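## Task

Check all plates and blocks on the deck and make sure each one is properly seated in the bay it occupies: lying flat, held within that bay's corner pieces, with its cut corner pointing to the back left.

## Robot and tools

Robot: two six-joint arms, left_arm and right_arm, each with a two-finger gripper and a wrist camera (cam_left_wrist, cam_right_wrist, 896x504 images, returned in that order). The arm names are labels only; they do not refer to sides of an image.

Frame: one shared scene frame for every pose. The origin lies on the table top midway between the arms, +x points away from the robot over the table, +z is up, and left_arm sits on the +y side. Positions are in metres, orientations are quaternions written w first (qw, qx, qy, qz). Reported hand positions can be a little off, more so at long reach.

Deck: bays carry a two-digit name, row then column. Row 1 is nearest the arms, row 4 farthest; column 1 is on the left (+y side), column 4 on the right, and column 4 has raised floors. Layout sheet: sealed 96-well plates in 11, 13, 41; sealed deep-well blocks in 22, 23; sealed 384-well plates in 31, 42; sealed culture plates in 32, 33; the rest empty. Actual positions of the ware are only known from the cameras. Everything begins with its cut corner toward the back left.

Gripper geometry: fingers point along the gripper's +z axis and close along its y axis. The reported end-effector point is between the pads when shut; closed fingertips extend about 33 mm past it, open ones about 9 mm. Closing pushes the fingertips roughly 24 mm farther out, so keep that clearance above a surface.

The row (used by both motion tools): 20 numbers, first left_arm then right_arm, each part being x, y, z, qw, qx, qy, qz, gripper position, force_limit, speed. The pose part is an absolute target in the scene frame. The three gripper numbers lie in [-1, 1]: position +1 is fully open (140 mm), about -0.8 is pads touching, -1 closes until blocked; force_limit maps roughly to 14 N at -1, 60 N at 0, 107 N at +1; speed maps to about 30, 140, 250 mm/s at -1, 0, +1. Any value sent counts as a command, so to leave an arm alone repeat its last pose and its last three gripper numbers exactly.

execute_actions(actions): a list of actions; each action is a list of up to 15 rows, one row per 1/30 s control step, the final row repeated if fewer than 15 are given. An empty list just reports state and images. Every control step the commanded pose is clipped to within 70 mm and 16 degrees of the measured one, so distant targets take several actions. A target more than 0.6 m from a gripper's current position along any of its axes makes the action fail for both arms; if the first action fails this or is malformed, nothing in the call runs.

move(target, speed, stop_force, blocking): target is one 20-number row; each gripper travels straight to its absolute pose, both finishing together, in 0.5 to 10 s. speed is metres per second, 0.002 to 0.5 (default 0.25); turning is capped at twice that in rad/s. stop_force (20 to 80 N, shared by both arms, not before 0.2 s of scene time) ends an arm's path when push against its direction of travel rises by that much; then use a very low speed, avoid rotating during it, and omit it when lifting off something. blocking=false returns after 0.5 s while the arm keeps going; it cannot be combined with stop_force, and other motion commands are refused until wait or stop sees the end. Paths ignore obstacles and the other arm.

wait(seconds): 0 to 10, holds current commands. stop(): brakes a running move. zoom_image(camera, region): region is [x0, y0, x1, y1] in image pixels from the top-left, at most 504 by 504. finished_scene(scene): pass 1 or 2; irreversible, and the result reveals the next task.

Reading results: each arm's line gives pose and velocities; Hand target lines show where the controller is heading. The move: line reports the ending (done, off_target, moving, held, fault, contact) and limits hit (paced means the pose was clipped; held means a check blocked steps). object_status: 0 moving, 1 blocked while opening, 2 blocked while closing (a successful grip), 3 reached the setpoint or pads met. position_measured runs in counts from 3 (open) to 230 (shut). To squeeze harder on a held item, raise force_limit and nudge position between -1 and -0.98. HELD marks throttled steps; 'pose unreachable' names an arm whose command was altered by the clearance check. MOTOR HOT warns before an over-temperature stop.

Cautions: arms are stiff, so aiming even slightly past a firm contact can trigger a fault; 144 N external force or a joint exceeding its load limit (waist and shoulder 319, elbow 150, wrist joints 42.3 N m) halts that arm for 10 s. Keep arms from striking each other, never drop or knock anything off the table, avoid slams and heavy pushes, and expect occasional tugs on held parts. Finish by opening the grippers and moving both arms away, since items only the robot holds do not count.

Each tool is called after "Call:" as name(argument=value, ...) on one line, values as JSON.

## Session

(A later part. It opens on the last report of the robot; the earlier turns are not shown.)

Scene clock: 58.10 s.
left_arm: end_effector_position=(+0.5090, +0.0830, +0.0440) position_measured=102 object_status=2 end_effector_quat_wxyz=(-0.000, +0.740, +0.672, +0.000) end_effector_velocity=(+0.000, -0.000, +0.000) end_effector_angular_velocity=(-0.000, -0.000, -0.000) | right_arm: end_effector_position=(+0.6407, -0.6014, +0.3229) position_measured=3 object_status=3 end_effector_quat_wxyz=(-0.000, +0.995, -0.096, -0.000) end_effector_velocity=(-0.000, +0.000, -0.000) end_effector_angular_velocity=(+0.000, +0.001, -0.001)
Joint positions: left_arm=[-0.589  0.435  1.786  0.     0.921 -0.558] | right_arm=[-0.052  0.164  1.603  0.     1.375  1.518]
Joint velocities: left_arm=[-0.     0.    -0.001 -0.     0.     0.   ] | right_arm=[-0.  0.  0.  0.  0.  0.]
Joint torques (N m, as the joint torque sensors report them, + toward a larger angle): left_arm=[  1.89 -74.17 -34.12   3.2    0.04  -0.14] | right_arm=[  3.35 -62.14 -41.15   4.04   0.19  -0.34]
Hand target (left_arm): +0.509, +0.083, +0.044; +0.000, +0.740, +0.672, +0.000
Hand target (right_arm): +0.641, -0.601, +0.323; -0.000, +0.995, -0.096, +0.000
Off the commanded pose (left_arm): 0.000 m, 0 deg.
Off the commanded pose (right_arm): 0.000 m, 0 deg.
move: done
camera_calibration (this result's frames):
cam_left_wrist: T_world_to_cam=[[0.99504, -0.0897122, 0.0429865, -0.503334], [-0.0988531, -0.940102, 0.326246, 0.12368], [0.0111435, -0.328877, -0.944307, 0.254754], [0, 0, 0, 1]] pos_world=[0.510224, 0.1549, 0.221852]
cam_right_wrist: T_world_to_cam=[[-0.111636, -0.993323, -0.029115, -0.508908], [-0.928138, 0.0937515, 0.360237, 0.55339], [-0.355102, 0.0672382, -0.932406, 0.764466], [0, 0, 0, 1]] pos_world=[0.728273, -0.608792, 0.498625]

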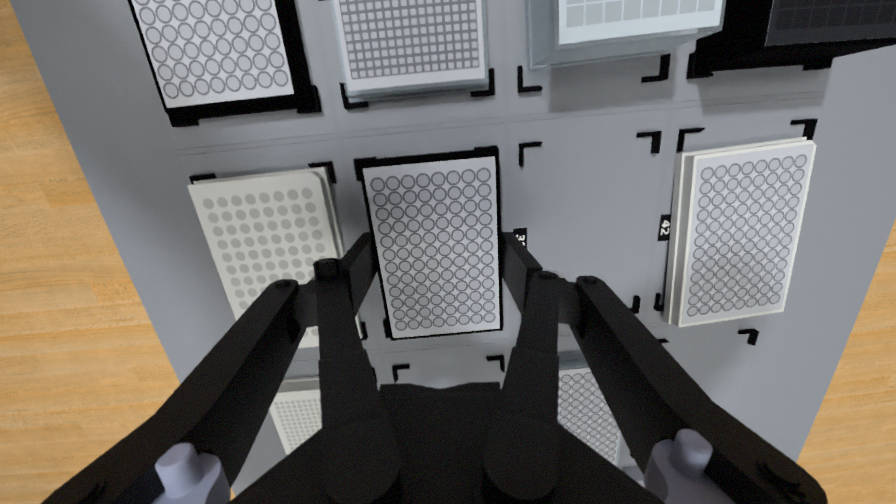

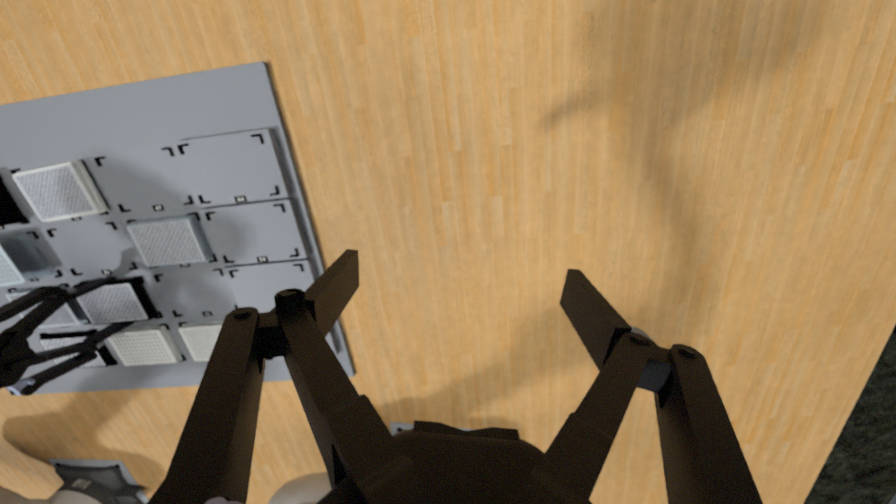

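Call:
move(target=[0.5082,0.083,0.0405,0,0.7402,0.6724,0,-1,-0.5,-1,0.6407,-0.6014,0.3229,0,0.995,-0.096,0,1,0,0], speed=0.005)

Call:
move(target=[0.5082,0.083,0.0405,0,0.7402,0.6724,0,0.34,-0.5,-1,0.6407,-0.6014,0.3229,0,0.995,-0.096,0,1,0,0])

Call:
move(target=[0.5082,0.083,0.08,0,0.7402,0.6724,0,0.34,-0.5,-1,0.6407,-0.6014,0.3229,0,0.995,-0.096,0,1,0,0], speed=0.06)

Call:
zoom_image(camera="cam_left_wrist", region=[320,120,560,370])

Call:
move(target=[0.725,0.074,0.07,0,0.73,0.6834,0,0.42,-0.5,-1,0.6407,-0.6014,0.3229,0,0.995,-0.096,0,1,0,0])

Scene clock: 70.77 s.
left_arm: end_effector_position=(+0.5082, +0.0830, +0.0405) position_measured=102 object_status=2 end_effector_quat_wxyz=(+0.000, +0.740, +0.672, -0.000) end_effector_velocity=(+0.001, -0.001, +0.001) end_effector_angular_velocity=(-0.001, -0.001, -0.000) | right_arm: end_effector_position=(+0.6407, -0.6014, +0.3229) position_measured=3 object_status=3 end_effector_quat_wxyz=(-0.000, +0.995, -0.096, -0.000) end_effector_velocity=(-0.000, +0.000, +0.001) end_effector_angular_velocity=(+0.000, -0.001, +0.001)
Joint positions: left_arm=[-0.589  0.437  1.79  -0.     0.914 -0.559] | right_arm=[-0.052  0.164  1.603  0.     1.375  1.518]
Joint velocities: left_arm=[ 0.     0.    -0.002  0.    -0.     0.   ] | right_arm=[-0.    -0.001  0.     0.    -0.    -0.001]
Joint torques (N m, as the joint torque sensors report them, + toward a larger angle): left_arm=[  2.71 -73.47 -35.03   3.24  -0.24  -0.33] | right_arm=[  2.08 -61.19 -41.56   4.02   0.01  -0.54]
Hand target (left_arm): +0.508, +0.083, +0.040; +0.000, +0.740, +0.672, -0.000
Hand target (right_arm): +0.641, -0.601, +0.323; -0.000, +0.995, -0.096, +0.000
Off the commanded pose (left_arm): 0.000 m, 0 deg.
Off the commanded pose (right_arm): 0.000 m, 0 deg.
move: done
camera_calibration (this result's frames):
cam_left_wrist: T_world_to_cam=[[0.995041, -0.0897024, 0.0429668, -0.502384], [-0.0988377, -0.940093, 0.326276, 0.124724], [0.011125, -0.328905, -0.944298, 0.251471], [0, 0, 0, 1]] pos_world=[0.509422, 0.154897, 0.218355]
cam_right_wrist: T_world_to_cam=[[-0.111636, -0.993323, -0.0291152, -0.508907], [-0.928138, 0.0937515, 0.360237, 0.55339], [-0.355102, 0.0672385, -0.932406, 0.764466], [0, 0, 0, 1]] pos_world=[0.728273, -0.608792, 0.498625]

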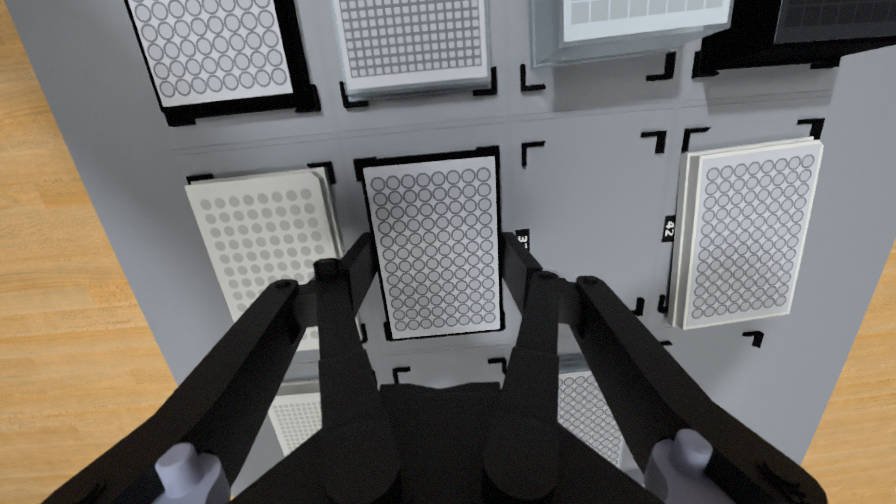

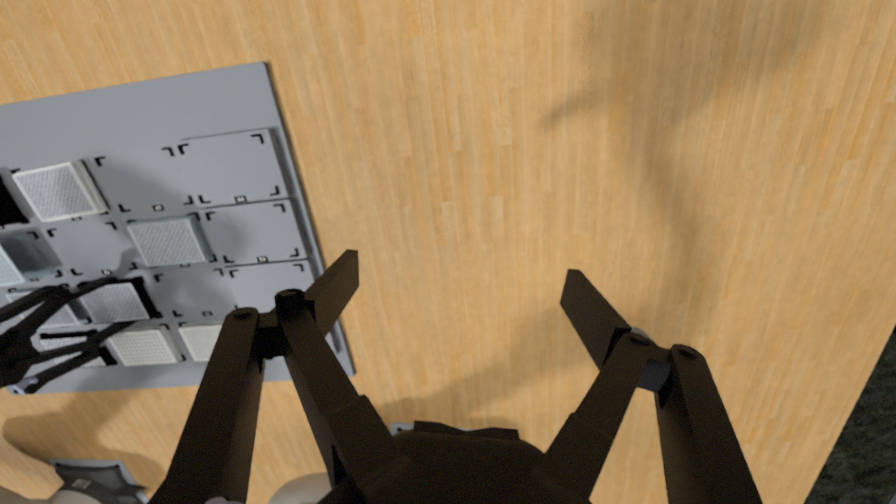

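Scene clock: 71.47 s.
left_arm: end_effector_position=(+0.5082, +0.0830, +0.0405) position_measured=86 object_status=3 end_effector_quat_wxyz=(+0.000, +0.740, +0.672, -0.000) end_effector_velocity=(-0.001, +0.000, -0.001) end_effector_angular_velocity=(+0.001, +0.002, +0.001) | right_arm: end_effector_position=(+0.6407, -0.6014, +0.3229) position_measured=3 object_status=3 end_effector_quat_wxyz=(-0.000, +0.995, -0.096, -0.000) end_effector_velocity=(-0.000, -0.000, +0.002) end_effector_angular_velocity=(-0.001, -0.003, -0.000)
Joint positions: left_arm=[-0.589  0.437  1.79  -0.     0.914 -0.559] | right_arm=[-0.052  0.164  1.603  0.     1.375  1.518]
Joint velocities: left_arm=[-0.     0.     0.001 -0.001  0.    -0.   ] | right_arm=[-0.    -0.002 -0.    -0.    -0.     0.   ]
Joint torques (N m, as the joint torque sensors report them, + toward a larger angle): left_arm=[  2.15 -74.11 -34.64   3.36  -0.03  -0.21] | right_arm=[  4.65 -61.86 -41.04   4.13   0.08  -0.31]
Hand target (left_arm): +0.508, +0.083, +0.040; +0.000, +0.740, +0.672, -0.000
Hand target (right_arm): +0.641, -0.601, +0.323; -0.000, +0.995, -0.096, +0.000
Off the commanded pose (left_arm): 0.000 m, 0 deg.
Off the commanded pose (right_arm): 0.000 m, 0 deg.
move: done
camera_calibration (this result's frames):
cam_left_wrist: T_world_to_cam=[[0.995042, -0.0896982, 0.0429677, -0.502384], [-0.098834, -0.940093, 0.326277, 0.124724], [0.0111272, -0.328905, -0.944297, 0.251464], [0, 0, 0, 1]] pos_world=[0.509422, 0.154897, 0.218348]
cam_right_wrist: T_world_to_cam=[[-0.111636, -0.993323, -0.029115, -0.508908], [-0.928138, 0.0937515, 0.360237, 0.55339], [-0.355102, 0.0672382, -0.932406, 0.764466], [0, 0, 0, 1]] pos_world=[0.728273, -0.608792, 0.498625]

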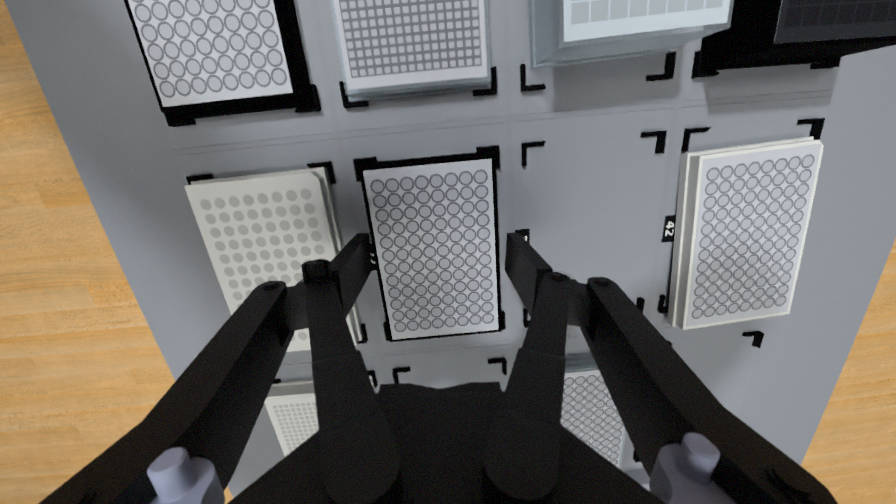

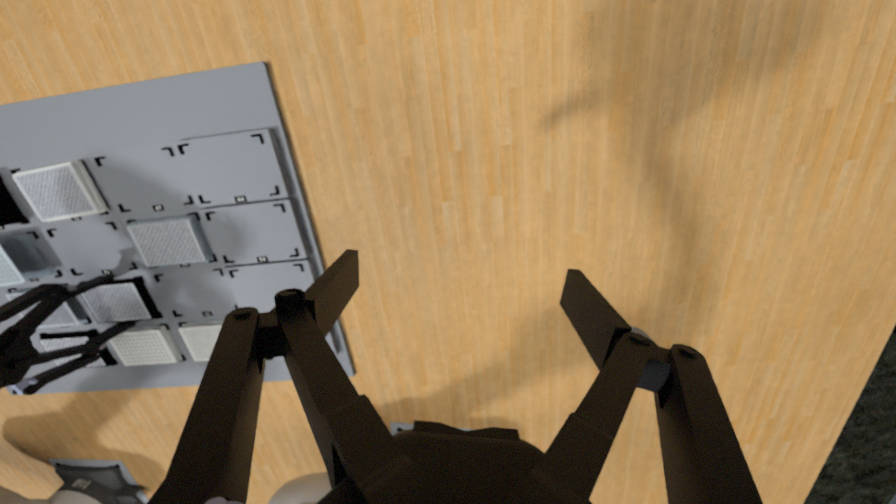

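Scene clock: 72.40 s.
left_arm: end_effector_position=(+0.5082, +0.0830, +0.0800) position_measured=86 object_status=3 end_effector_quat_wxyz=(-0.000, +0.740, +0.672, -0.000) end_effector_velocity=(+0.001, -0.000, +0.000) end_effector_angular_velocity=(+0.000, -0.001, -0.000) | right_arm: end_effector_position=(+0.6407, -0.6014, +0.3229) position_measured=3 object_status=3 end_effector_quat_wxyz=(-0.000, +0.995, -0.096, -0.000) end_effector_velocity=(-0.000, +0.000, -0.001) end_effector_angular_velocity=(+0.000, +0.002, +0.001)
Joint positions: left_arm=[-0.589  0.399  1.762 -0.     0.98  -0.559] | right_arm=[-0.052  0.164  1.603  0.     1.375  1.518]
Joint velocities: left_arm=[ 0.     0.    -0.001  0.001  0.     0.   ] | right_arm=[ 0.     0.001  0.001 -0.     0.001 -0.001]
Joint torques (N m, as the joint torque sensors report them, + toward a larger angle): left_arm=[  2.22 -71.86 -35.96   3.41  -0.05  -0.29] | right_arm=[  2.05 -60.11 -41.53   3.9   -0.06  -0.46]
Hand target (left_arm): +0.508, +0.083, +0.080; -0.000, +0.740, +0.672, +0.000
Hand target (right_arm): +0.641, -0.601, +0.323; -0.000, +0.995, -0.096, +0.000
Off the commanded pose (left_arm): 0.000 m, 0 deg.
Off the commanded pose (right_arm): 0.000 m, 0 deg.
move: done
camera_calibration (this result's frames):
cam_left_wrist: T_world_to_cam=[[0.995046, -0.0896627, 0.0429399, -0.504092], [-0.0987912, -0.940103, 0.326261, 0.111814], [0.0111146, -0.328886, -0.944304, 0.288752], [0, 0, 0, 1]] pos_world=[0.509432, 0.154885, 0.257835]
cam_right_wrist: T_world_to_cam=[[-0.111636, -0.993323, -0.0291151, -0.508907], [-0.928138, 0.0937516, 0.360237, 0.55339], [-0.355102, 0.0672383, -0.932406, 0.764466], [0, 0, 0, 1]] pos_world=[0.728273, -0.608792, 0.498625]

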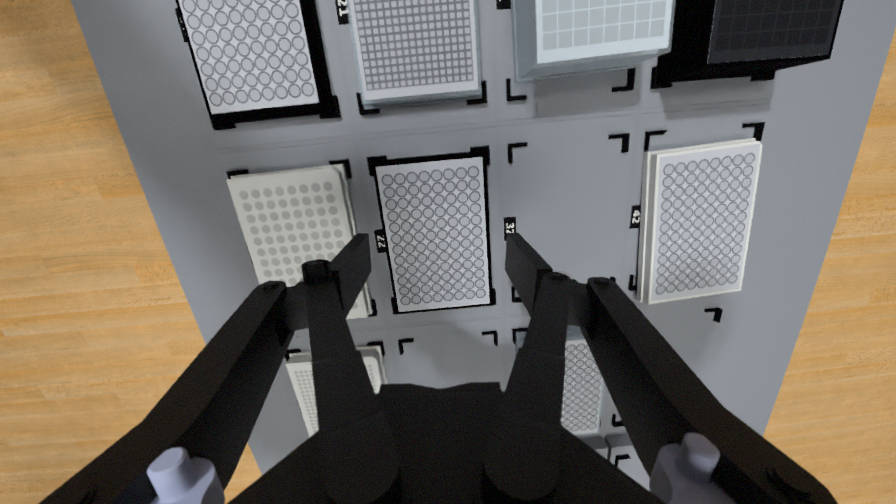

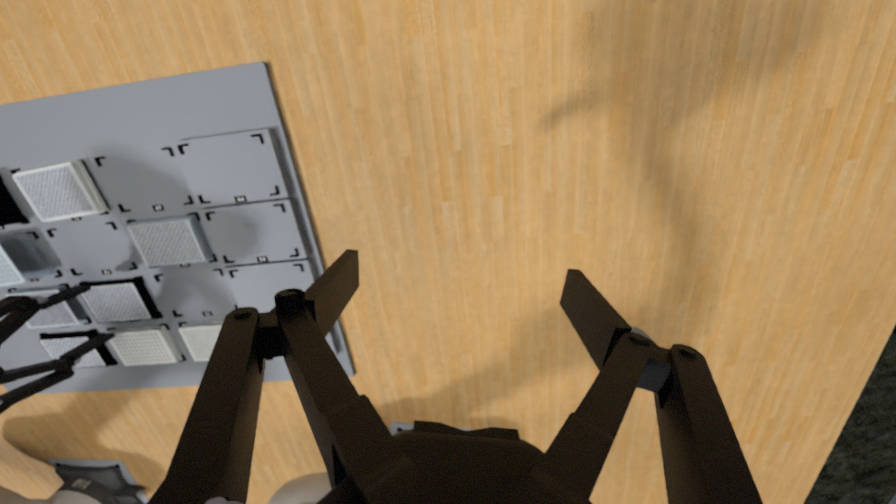

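Region (320, 120, 560, 370) of cam_left_wrist's 896x504 image, scaled by 2.016, with more detail than that image has; it fills the left 484 columns of this view, and the rest is white.

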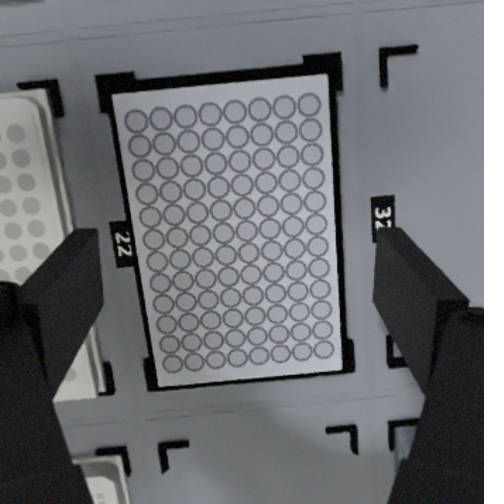

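Scene clock: 73.67 s.
left_arm: end_effector_position=(+0.7249, +0.0739, +0.0699) position_measured=76 object_status=3 end_effector_quat_wxyz=(+0.000, +0.730, +0.683, -0.000) end_effector_velocity=(-0.000, +0.000, -0.001) end_effector_angular_velocity=(+0.000, +0.001, +0.000) | right_arm: end_effector_position=(+0.6407, -0.6014, +0.3229) position_measured=3 object_status=3 end_effector_quat_wxyz=(-0.000, +0.995, -0.096, -0.000) end_effector_velocity=(-0.001, +0.000, +0.000) end_effector_angular_velocity=(+0.000, +0.000, -0.000)
Joint positions: left_arm=[-0.449  0.677  1.324 -0.     1.14  -0.449] | right_arm=[-0.052  0.164  1.603  0.     1.375  1.518]
Joint velocities: left_arm=[ 0.     0.001  0.    -0.     0.     0.   ] | right_arm=[-0.    -0.001  0.001  0.     0.     0.   ]
Joint torques (N m, as the joint torque sensors report them, + toward a larger angle): left_arm=[  2.66 -99.62 -38.68   3.67   0.    -0.26] | right_arm=[  3.51 -61.61 -41.33   4.14  -0.02  -0.19]
Hand target (left_arm): +0.725, +0.074, +0.070; -0.000, +0.730, +0.683, -0.000
Hand target (right_arm): +0.641, -0.601, +0.323; -0.000, +0.995, -0.096, +0.000
Off the commanded pose (left_arm): 0.000 m, 0 deg.
Off the commanded pose (right_arm): 0.000 m, 0 deg.
move: done
camera_calibration (this result's frames):
cam_left_wrist: T_world_to_cam=[[0.997289, -0.0597587, 0.0429261, -0.723963], [-0.0705292, -0.942619, 0.326337, 0.107692], [0.0209614, -0.32848, -0.944278, 0.266715], [0, 0, 0, 1]] pos_world=[0.724005, 0.14586, 0.247786]
cam_right_wrist: T_world_to_cam=[[-0.111636, -0.993323, -0.0291151, -0.508908], [-0.928138, 0.0937514, 0.360237, 0.55339], [-0.355102, 0.0672382, -0.932406, 0.764466], [0, 0, 0, 1]] pos_world=[0.728273, -0.608792, 0.498625]

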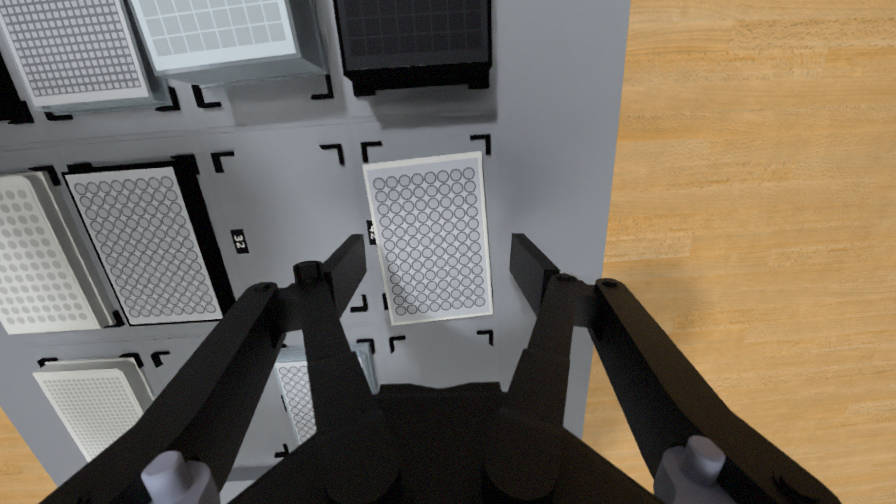

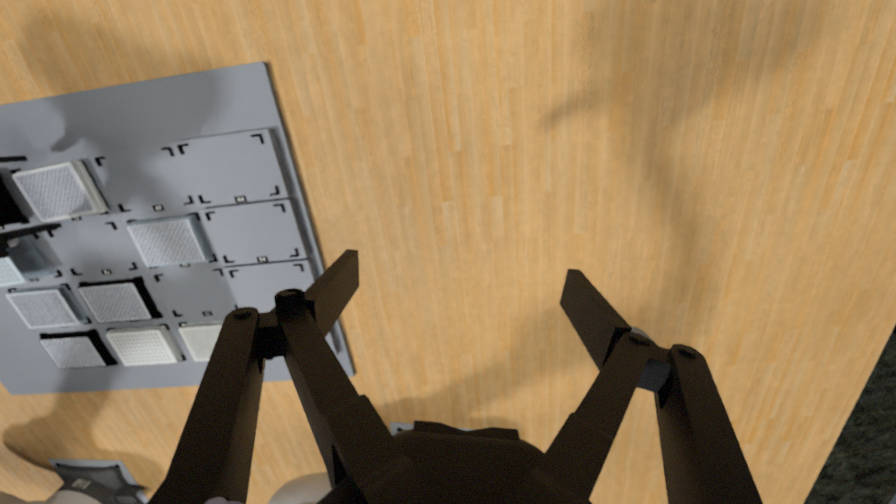

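Call:
move(target=[0.723,0.074,0.06,0,0.6884,0.7254,0,0.42,-0.5,-1,0.6407,-0.6014,0.3229,0,0.995,-0.096,0,1,0,0], speed=0.1)

Call:
move(target=[0.723,0.074,0.04,0,0.6884,0.7254,0,0.42,-0.5,-1,0.6407,-0.6014,0.3229,0,0.995,-0.096,0,1,0,0], speed=0.02)

Call:
move(target=[0.723,0.074,0.04,0,0.6884,0.7254,0,-1,-0.5,-1,0.6407,-0.6014,0.3229,0,0.995,-0.096,0,1,0,0])

Call:
move(target=[0.723,0.074,0.046,0,0.6884,0.7254,0,-1,-0.5,-1,0.6407,-0.6014,0.3229,0,0.995,-0.096,0,1,0,0], speed=0.015)

Call:
move(target=[0.724,0.083,0.046,0,0.7071,0.7071,0,-1,-0.5,-1,0.6407,-0.6014,0.3229,0,0.995,-0.096,0,1,0,0], speed=0.03)

Call:
zoom_image(camera="cam_left_wrist", region=[320,120,560,370])

Scene clock: 92.97 s.
left_arm: end_effector_position=(+0.7230, +0.0740, +0.0600) position_measured=76 object_status=3 end_effector_quat_wxyz=(+0.000, +0.688, +0.725, -0.000) end_effector_velocity=(+0.001, +0.000, +0.000) end_effector_angular_velocity=(+0.001, -0.001, -0.000) | right_arm: end_effector_position=(+0.6407, -0.6014, +0.3229) position_measured=3 object_status=3 end_effector_quat_wxyz=(-0.000, +0.995, -0.096, -0.000) end_effector_velocity=(+0.000, -0.000, +0.001) end_effector_angular_velocity=(-0.001, -0.003, -0.001)
Joint positions: left_arm=[-0.45   0.681  1.336 -0.     1.124 -0.568] | right_arm=[-0.052  0.164  1.603  0.     1.375  1.518]
Joint velocities: left_arm=[-0.    -0.    -0.001  0.001 -0.    -0.001] | right_arm=[ 0.    -0.002 -0.001 -0.    -0.     0.001]
Joint torques (N m, as the joint torque sensors report them, + toward a larger angle): left_arm=[  1.46 -98.55 -38.68   3.68   0.08  -0.14] | right_arm=[  3.48 -61.25 -41.36   3.89   0.    -0.4 ]
Hand target (left_arm): +0.723, +0.074, +0.060; +0.000, +0.688, +0.725, -0.000
Hand target (right_arm): +0.641, -0.601, +0.323; -0.000, +0.995, -0.096, +0.000
Off the commanded pose (left_arm): 0.000 m, 0 deg.
Off the commanded pose (right_arm): 0.000 m, 0 deg.
move: done
camera_calibration (this result's frames):
cam_left_wrist: T_world_to_cam=[[0.997378, 0.0582927, 0.042877, -0.730374], [0.0411615, -0.94434, 0.326386, 0.030188], [0.0595164, -0.323765, -0.944264, 0.229142], [0, 0, 0, 1]] pos_world=[0.713579, 0.145271, 0.237834]
cam_right_wrist: T_world_to_cam=[[-0.111636, -0.993323, -0.029115, -0.508907], [-0.928138, 0.0937517, 0.360237, 0.55339], [-0.355102, 0.0672383, -0.932406, 0.764466], [0, 0, 0, 1]] pos_world=[0.728273, -0.608792, 0.498625]

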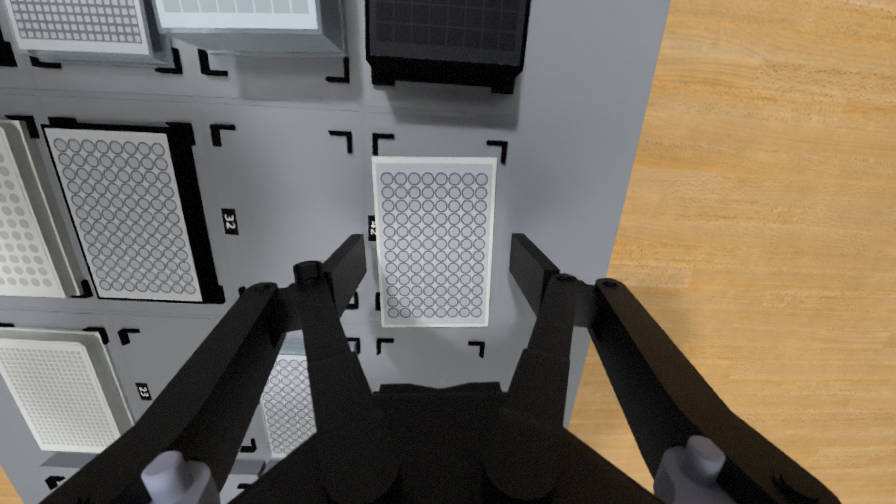

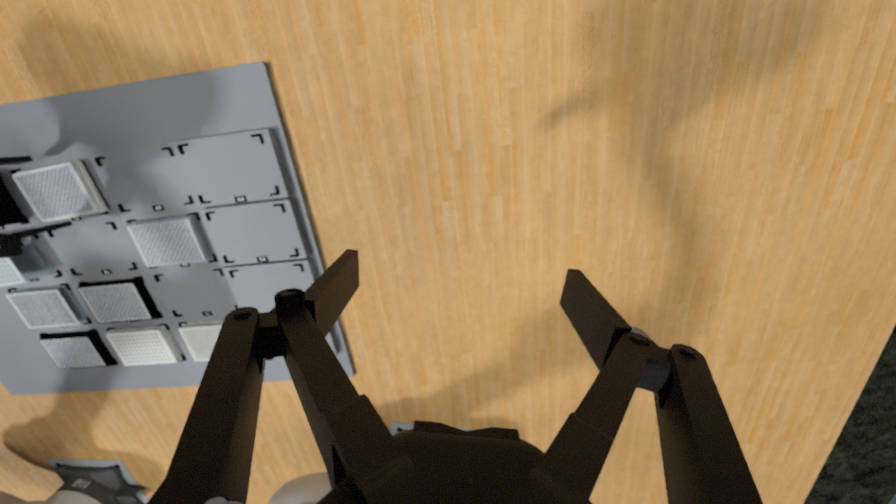

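Scene clock: 94.20 s.
left_arm: end_effector_position=(+0.7230, +0.0740, +0.0400) position_measured=76 object_status=3 end_effector_quat_wxyz=(+0.000, +0.688, +0.725, +0.000) end_effector_velocity=(-0.001, +0.001, -0.001) end_effector_angular_velocity=(+0.001, +0.002, -0.000) | right_arm: end_effector_position=(+0.6407, -0.6014, +0.3229) position_measured=3 object_status=3 end_effector_quat_wxyz=(-0.000, +0.995, -0.096, -0.000) end_effector_velocity=(+0.000, -0.000, +0.000) end_effector_angular_velocity=(-0.000, -0.000, -0.001)
Joint positions: left_arm=[-0.45   0.696  1.35  -0.     1.096 -0.568] | right_arm=[-0.052  0.164  1.603  0.     1.375  1.518]
Joint velocities: left_arm=[-0.     0.     0.002  0.     0.     0.   ] | right_arm=[ 0.     0.    -0.    -0.     0.     0.001]
Joint torques (N m, as the joint torque sensors report them, + toward a larger angle): left_arm=[  1.26 -98.63 -38.27   3.69   0.05  -0.17] | right_arm=[  0.95 -61.88 -41.13   4.03   0.05  -0.45]
Hand target (left_arm): +0.723, +0.074, +0.040; +0.000, +0.688, +0.725, -0.000
Hand target (right_arm): +0.641, -0.601, +0.323; -0.000, +0.995, -0.096, +0.000
Off the commanded pose (left_arm): 0.000 m, 0 deg.
Off the commanded pose (right_arm): 0.000 m, 0 deg.
move: done
camera_calibration (this result's frames):
cam_left_wrist: T_world_to_cam=[[0.997377, 0.058235, 0.0429759, -0.729541], [0.0410819, -0.944382, 0.326273, 0.0368134], [0.0595862, -0.323652, -0.944298, 0.210224], [0, 0, 0, 1]] pos_world=[0.713588, 0.14529, 0.217855]
cam_right_wrist: T_world_to_cam=[[-0.111636, -0.993323, -0.0291151, -0.508908], [-0.928138, 0.0937515, 0.360237, 0.55339], [-0.355102, 0.0672382, -0.932406, 0.764466], [0, 0, 0, 1]] pos_world=[0.728273, -0.608792, 0.498625]

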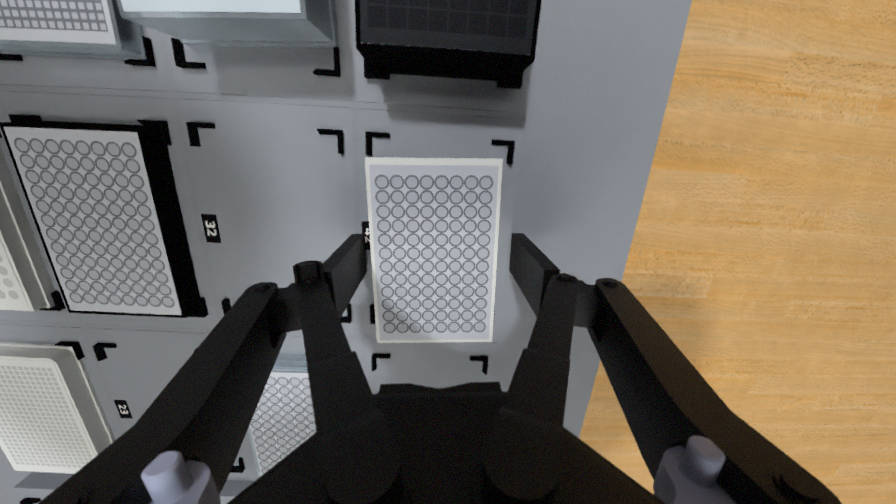

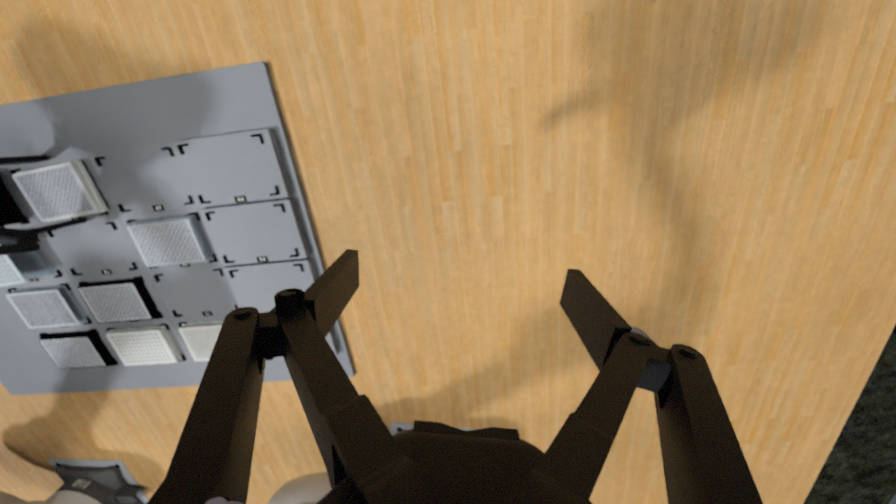

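Scene clock: 95.00 s.
left_arm: end_effector_position=(+0.7230, +0.0740, +0.0400) position_measured=103 object_status=2 end_effector_quat_wxyz=(+0.000, +0.688, +0.725, +0.000) end_effector_velocity=(+0.001, -0.001, +0.001) end_effector_angular_velocity=(-0.001, -0.002, -0.000) | right_arm: end_effector_position=(+0.6407, -0.6014, +0.3229) position_measured=3 object_status=3 end_effector_quat_wxyz=(-0.000, +0.995, -0.096, -0.000) end_effector_velocity=(+0.000, +0.000, -0.000) end_effector_angular_velocity=(-0.000, +0.000, +0.000)
Joint positions: left_arm=[-0.45   0.696  1.35  -0.     1.096 -0.568] | right_arm=[-0.052  0.164  1.603  0.     1.375  1.518]
Joint velocities: left_arm=[-0.     0.    -0.002  0.     0.     0.   ] | right_arm=[ 0.     0.001  0.    -0.    -0.001  0.   ]
Joint torques (N m, as the joint torque sensors report them, + toward a larger angle): left_arm=[  2.9  -94.26 -35.31   3.73  -0.28  -0.11] | right_arm=[  3.32 -61.86 -40.83   4.25  -0.05  -0.37]
Hand target (left_arm): +0.723, +0.074, +0.040; +0.000, +0.688, +0.725, +0.000
Hand target (right_arm): +0.641, -0.601, +0.323; -0.000, +0.995, -0.096, +0.000
Off the commanded pose (left_arm): 0.000 m, 0 deg.
Off the commanded pose (right_arm): 0.000 m, 0 deg.
move: done
camera_calibration (this result's frames):
cam_left_wrist: T_world_to_cam=[[0.997377, 0.0582531, 0.0429714, -0.729538], [0.0411007, -0.944382, 0.326271, 0.0368026], [0.0595877, -0.323649, -0.944299, 0.21022], [0, 0, 0, 1]] pos_world=[0.713585, 0.145291, 0.217852]
cam_right_wrist: T_world_to_cam=[[-0.111636, -0.993323, -0.029115, -0.508908], [-0.928138, 0.0937516, 0.360237, 0.55339], [-0.355102, 0.0672383, -0.932406, 0.764466], [0, 0, 0, 1]] pos_world=[0.728273, -0.608792, 0.498625]

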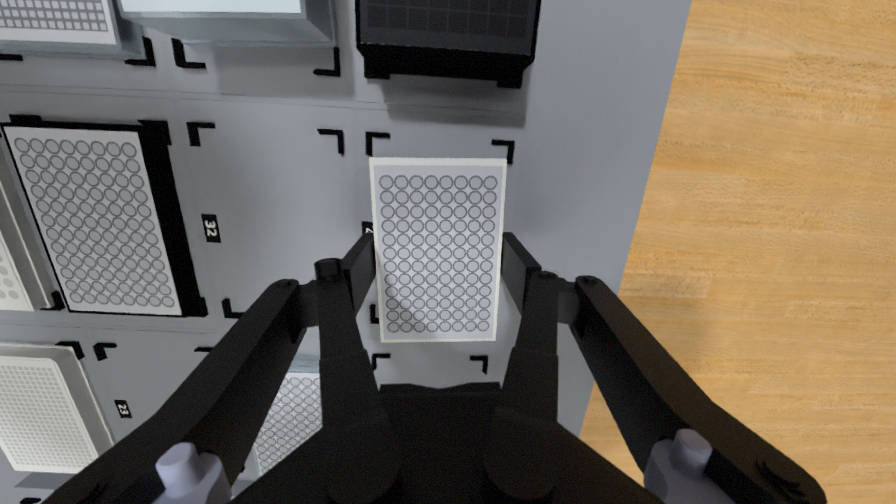

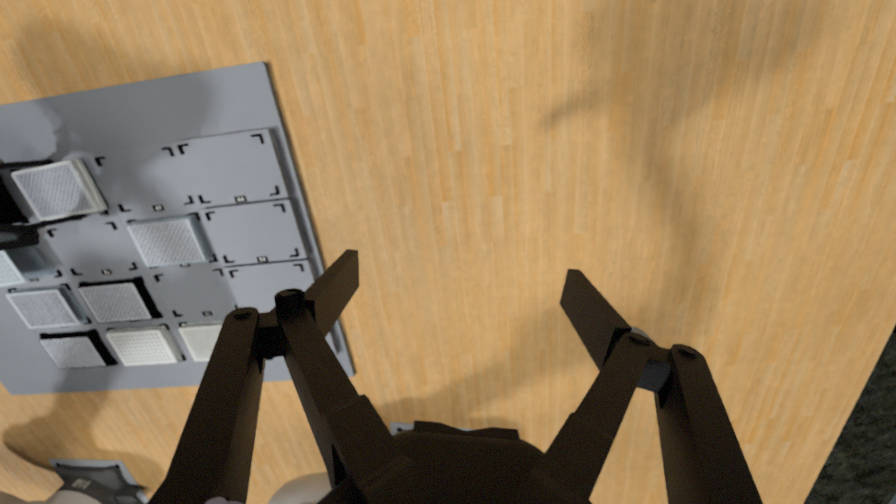

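Scene clock: 95.70 s.
left_arm: end_effector_position=(+0.7230, +0.0740, +0.0460) position_measured=103 object_status=2 end_effector_quat_wxyz=(-0.000, +0.688, +0.725, +0.000) end_effector_velocity=(+0.000, -0.000, +0.001) end_effector_angular_velocity=(-0.001, -0.001, +0.000) | right_arm: end_effector_position=(+0.6407, -0.6014, +0.3229) position_measured=3 object_status=3 end_effector_quat_wxyz=(-0.000, +0.995, -0.096, -0.000) end_effector_velocity=(+0.000, -0.000, +0.000) end_effector_angular_velocity=(+0.000, -0.001, +0.000)
Joint positions: left_arm=[-0.45   0.692  1.346  0.     1.104 -0.568] | right_arm=[-0.052  0.164  1.603  0.     1.375  1.518]
Joint velocities: left_arm=[ 0.    -0.    -0.001 -0.    -0.     0.   ] | right_arm=[-0.     0.    -0.     0.    -0.    -0.001]
Joint torques (N m, as the joint torque sensors report them, + toward a larger angle): left_arm=[  1.83 -99.67 -38.95   3.66   0.02  -0.28] | right_arm=[  2.05 -61.81 -40.69   3.86  -0.07  -0.38]
Hand target (left_arm): +0.723, +0.074, +0.046; -0.000, +0.688, +0.725, +0.000
Hand target (right_arm): +0.641, -0.601, +0.323; -0.000, +0.995, -0.096, +0.000
Off the commanded pose (left_arm): 0.000 m, 0 deg.
Off the commanded pose (right_arm): 0.000 m, 0 deg.
move: done
camera_calibration (this result's frames):
cam_left_wrist: T_world_to_cam=[[0.997377, 0.0582518, 0.0429664, -0.7298], [0.041102, -0.944387, 0.326257, 0.034848], [0.059582, -0.323636, -0.944304, 0.215882], [0, 0, 0, 1]] pos_world=[0.713591, 0.145289, 0.223846]
cam_right_wrist: T_world_to_cam=[[-0.111636, -0.993323, -0.0291151, -0.508908], [-0.928138, 0.0937516, 0.360237, 0.55339], [-0.355102, 0.0672383, -0.932406, 0.764466], [0, 0, 0, 1]] pos_world=[0.728273, -0.608792, 0.498625]

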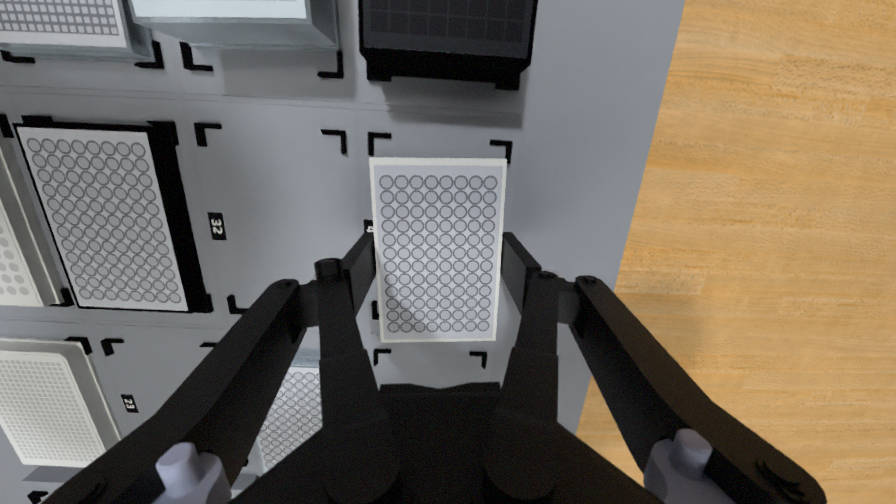

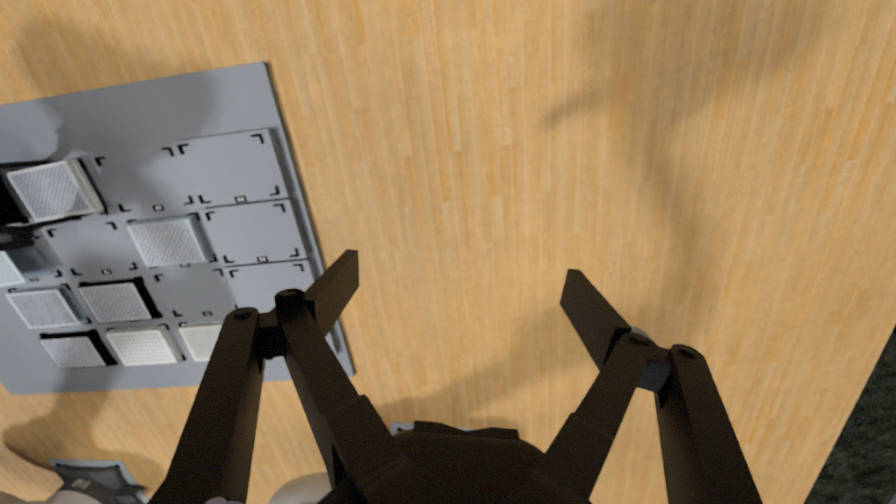

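Scene clock: 96.80 s.
left_arm: end_effector_position=(+0.7240, +0.0830, +0.0460) position_measured=103 object_status=2 end_effector_quat_wxyz=(-0.000, +0.707, +0.707, +0.000) end_effector_velocity=(+0.000, -0.000, +0.001) end_effector_angular_velocity=(-0.001, -0.000, +0.000) | right_arm: end_effector_position=(+0.6407, -0.6014, +0.3229) position_measured=3 object_status=3 end_effector_quat_wxyz=(-0.000, +0.995, -0.096, -0.000) end_effector_velocity=(+0.000, +0.000, -0.000) end_effector_angular_velocity=(+0.000, -0.000, -0.000)
Joint positions: left_arm=[-0.441  0.687  1.354  0.     1.1   -0.507] | right_arm=[-0.052  0.164  1.603  0.     1.375  1.518]
Joint velocities: left_arm=[ 0.    -0.    -0.001 -0.001 -0.     0.   ] | right_arm=[ 0.     0.     0.     0.    -0.001  0.001]
Joint torques (N m, as the joint torque sensors report them, + toward a larger angle): left_arm=[  1.52 -99.07 -38.52   3.63   0.02  -0.17] | right_arm=[  2.47 -62.78 -41.49   4.28   0.24  -0.3 ]
Hand target (left_arm): +0.724, +0.083, +0.046; -0.000, +0.707, +0.707, -0.000
Hand target (right_arm): +0.641, -0.601, +0.323; -0.000, +0.995, -0.096, +0.000
Off the commanded pose (left_arm): 0.000 m, 0 deg.
Off the commanded pose (right_arm): 0.000 m, 0 deg.
move: done
camera_calibration (this result's frames):
cam_left_wrist: T_world_to_cam=[[0.999058, 0.00599168, 0.0429783, -0.72821], [-0.00836562, -0.945249, 0.326243, 0.0791935], [0.04258, -0.326295, -0.944308, 0.231274], [0, 0, 0, 1]] pos_world=[0.718339, 0.154684, 0.223855]
cam_right_wrist: T_world_to_cam=[[-0.111636, -0.993323, -0.0291151, -0.508908], [-0.928138, 0.0937515, 0.360237, 0.55339], [-0.355102, 0.0672383, -0.932406, 0.764466], [0, 0, 0, 1]] pos_world=[0.728273, -0.608792, 0.498625]

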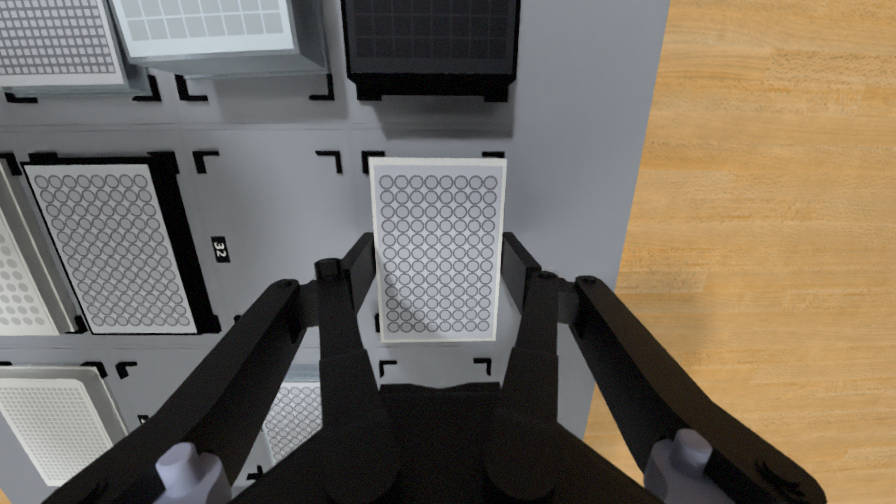

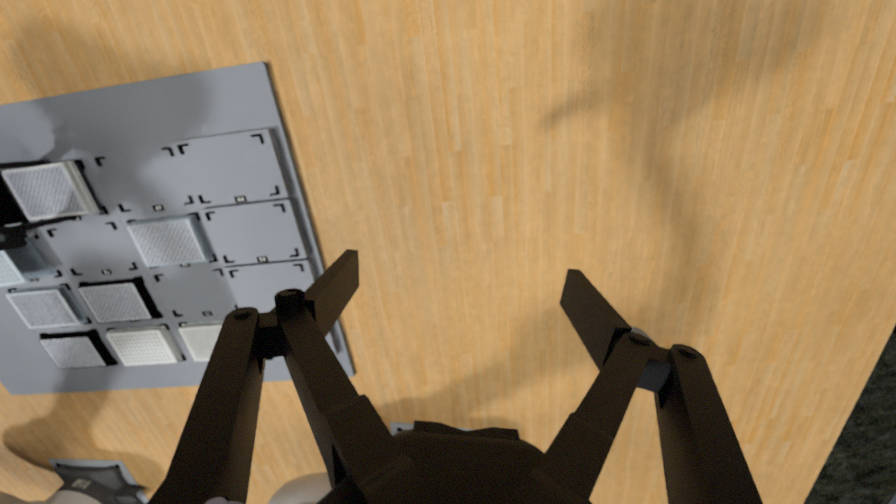

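Region (320, 120, 560, 370) of cam_left_wrist's 896x504 image, scaled by 2.016, with more detail than that image has; it fills the left 484 columns of this view, and the rest is white.

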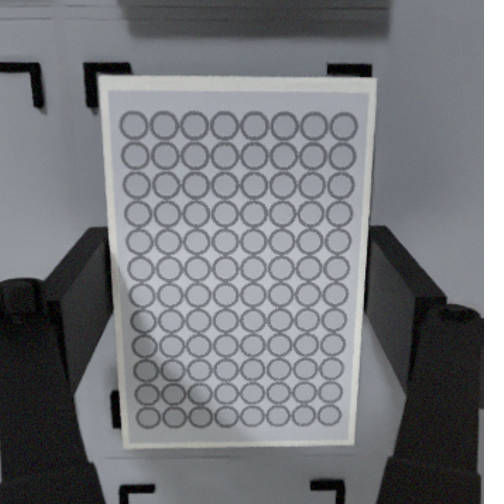

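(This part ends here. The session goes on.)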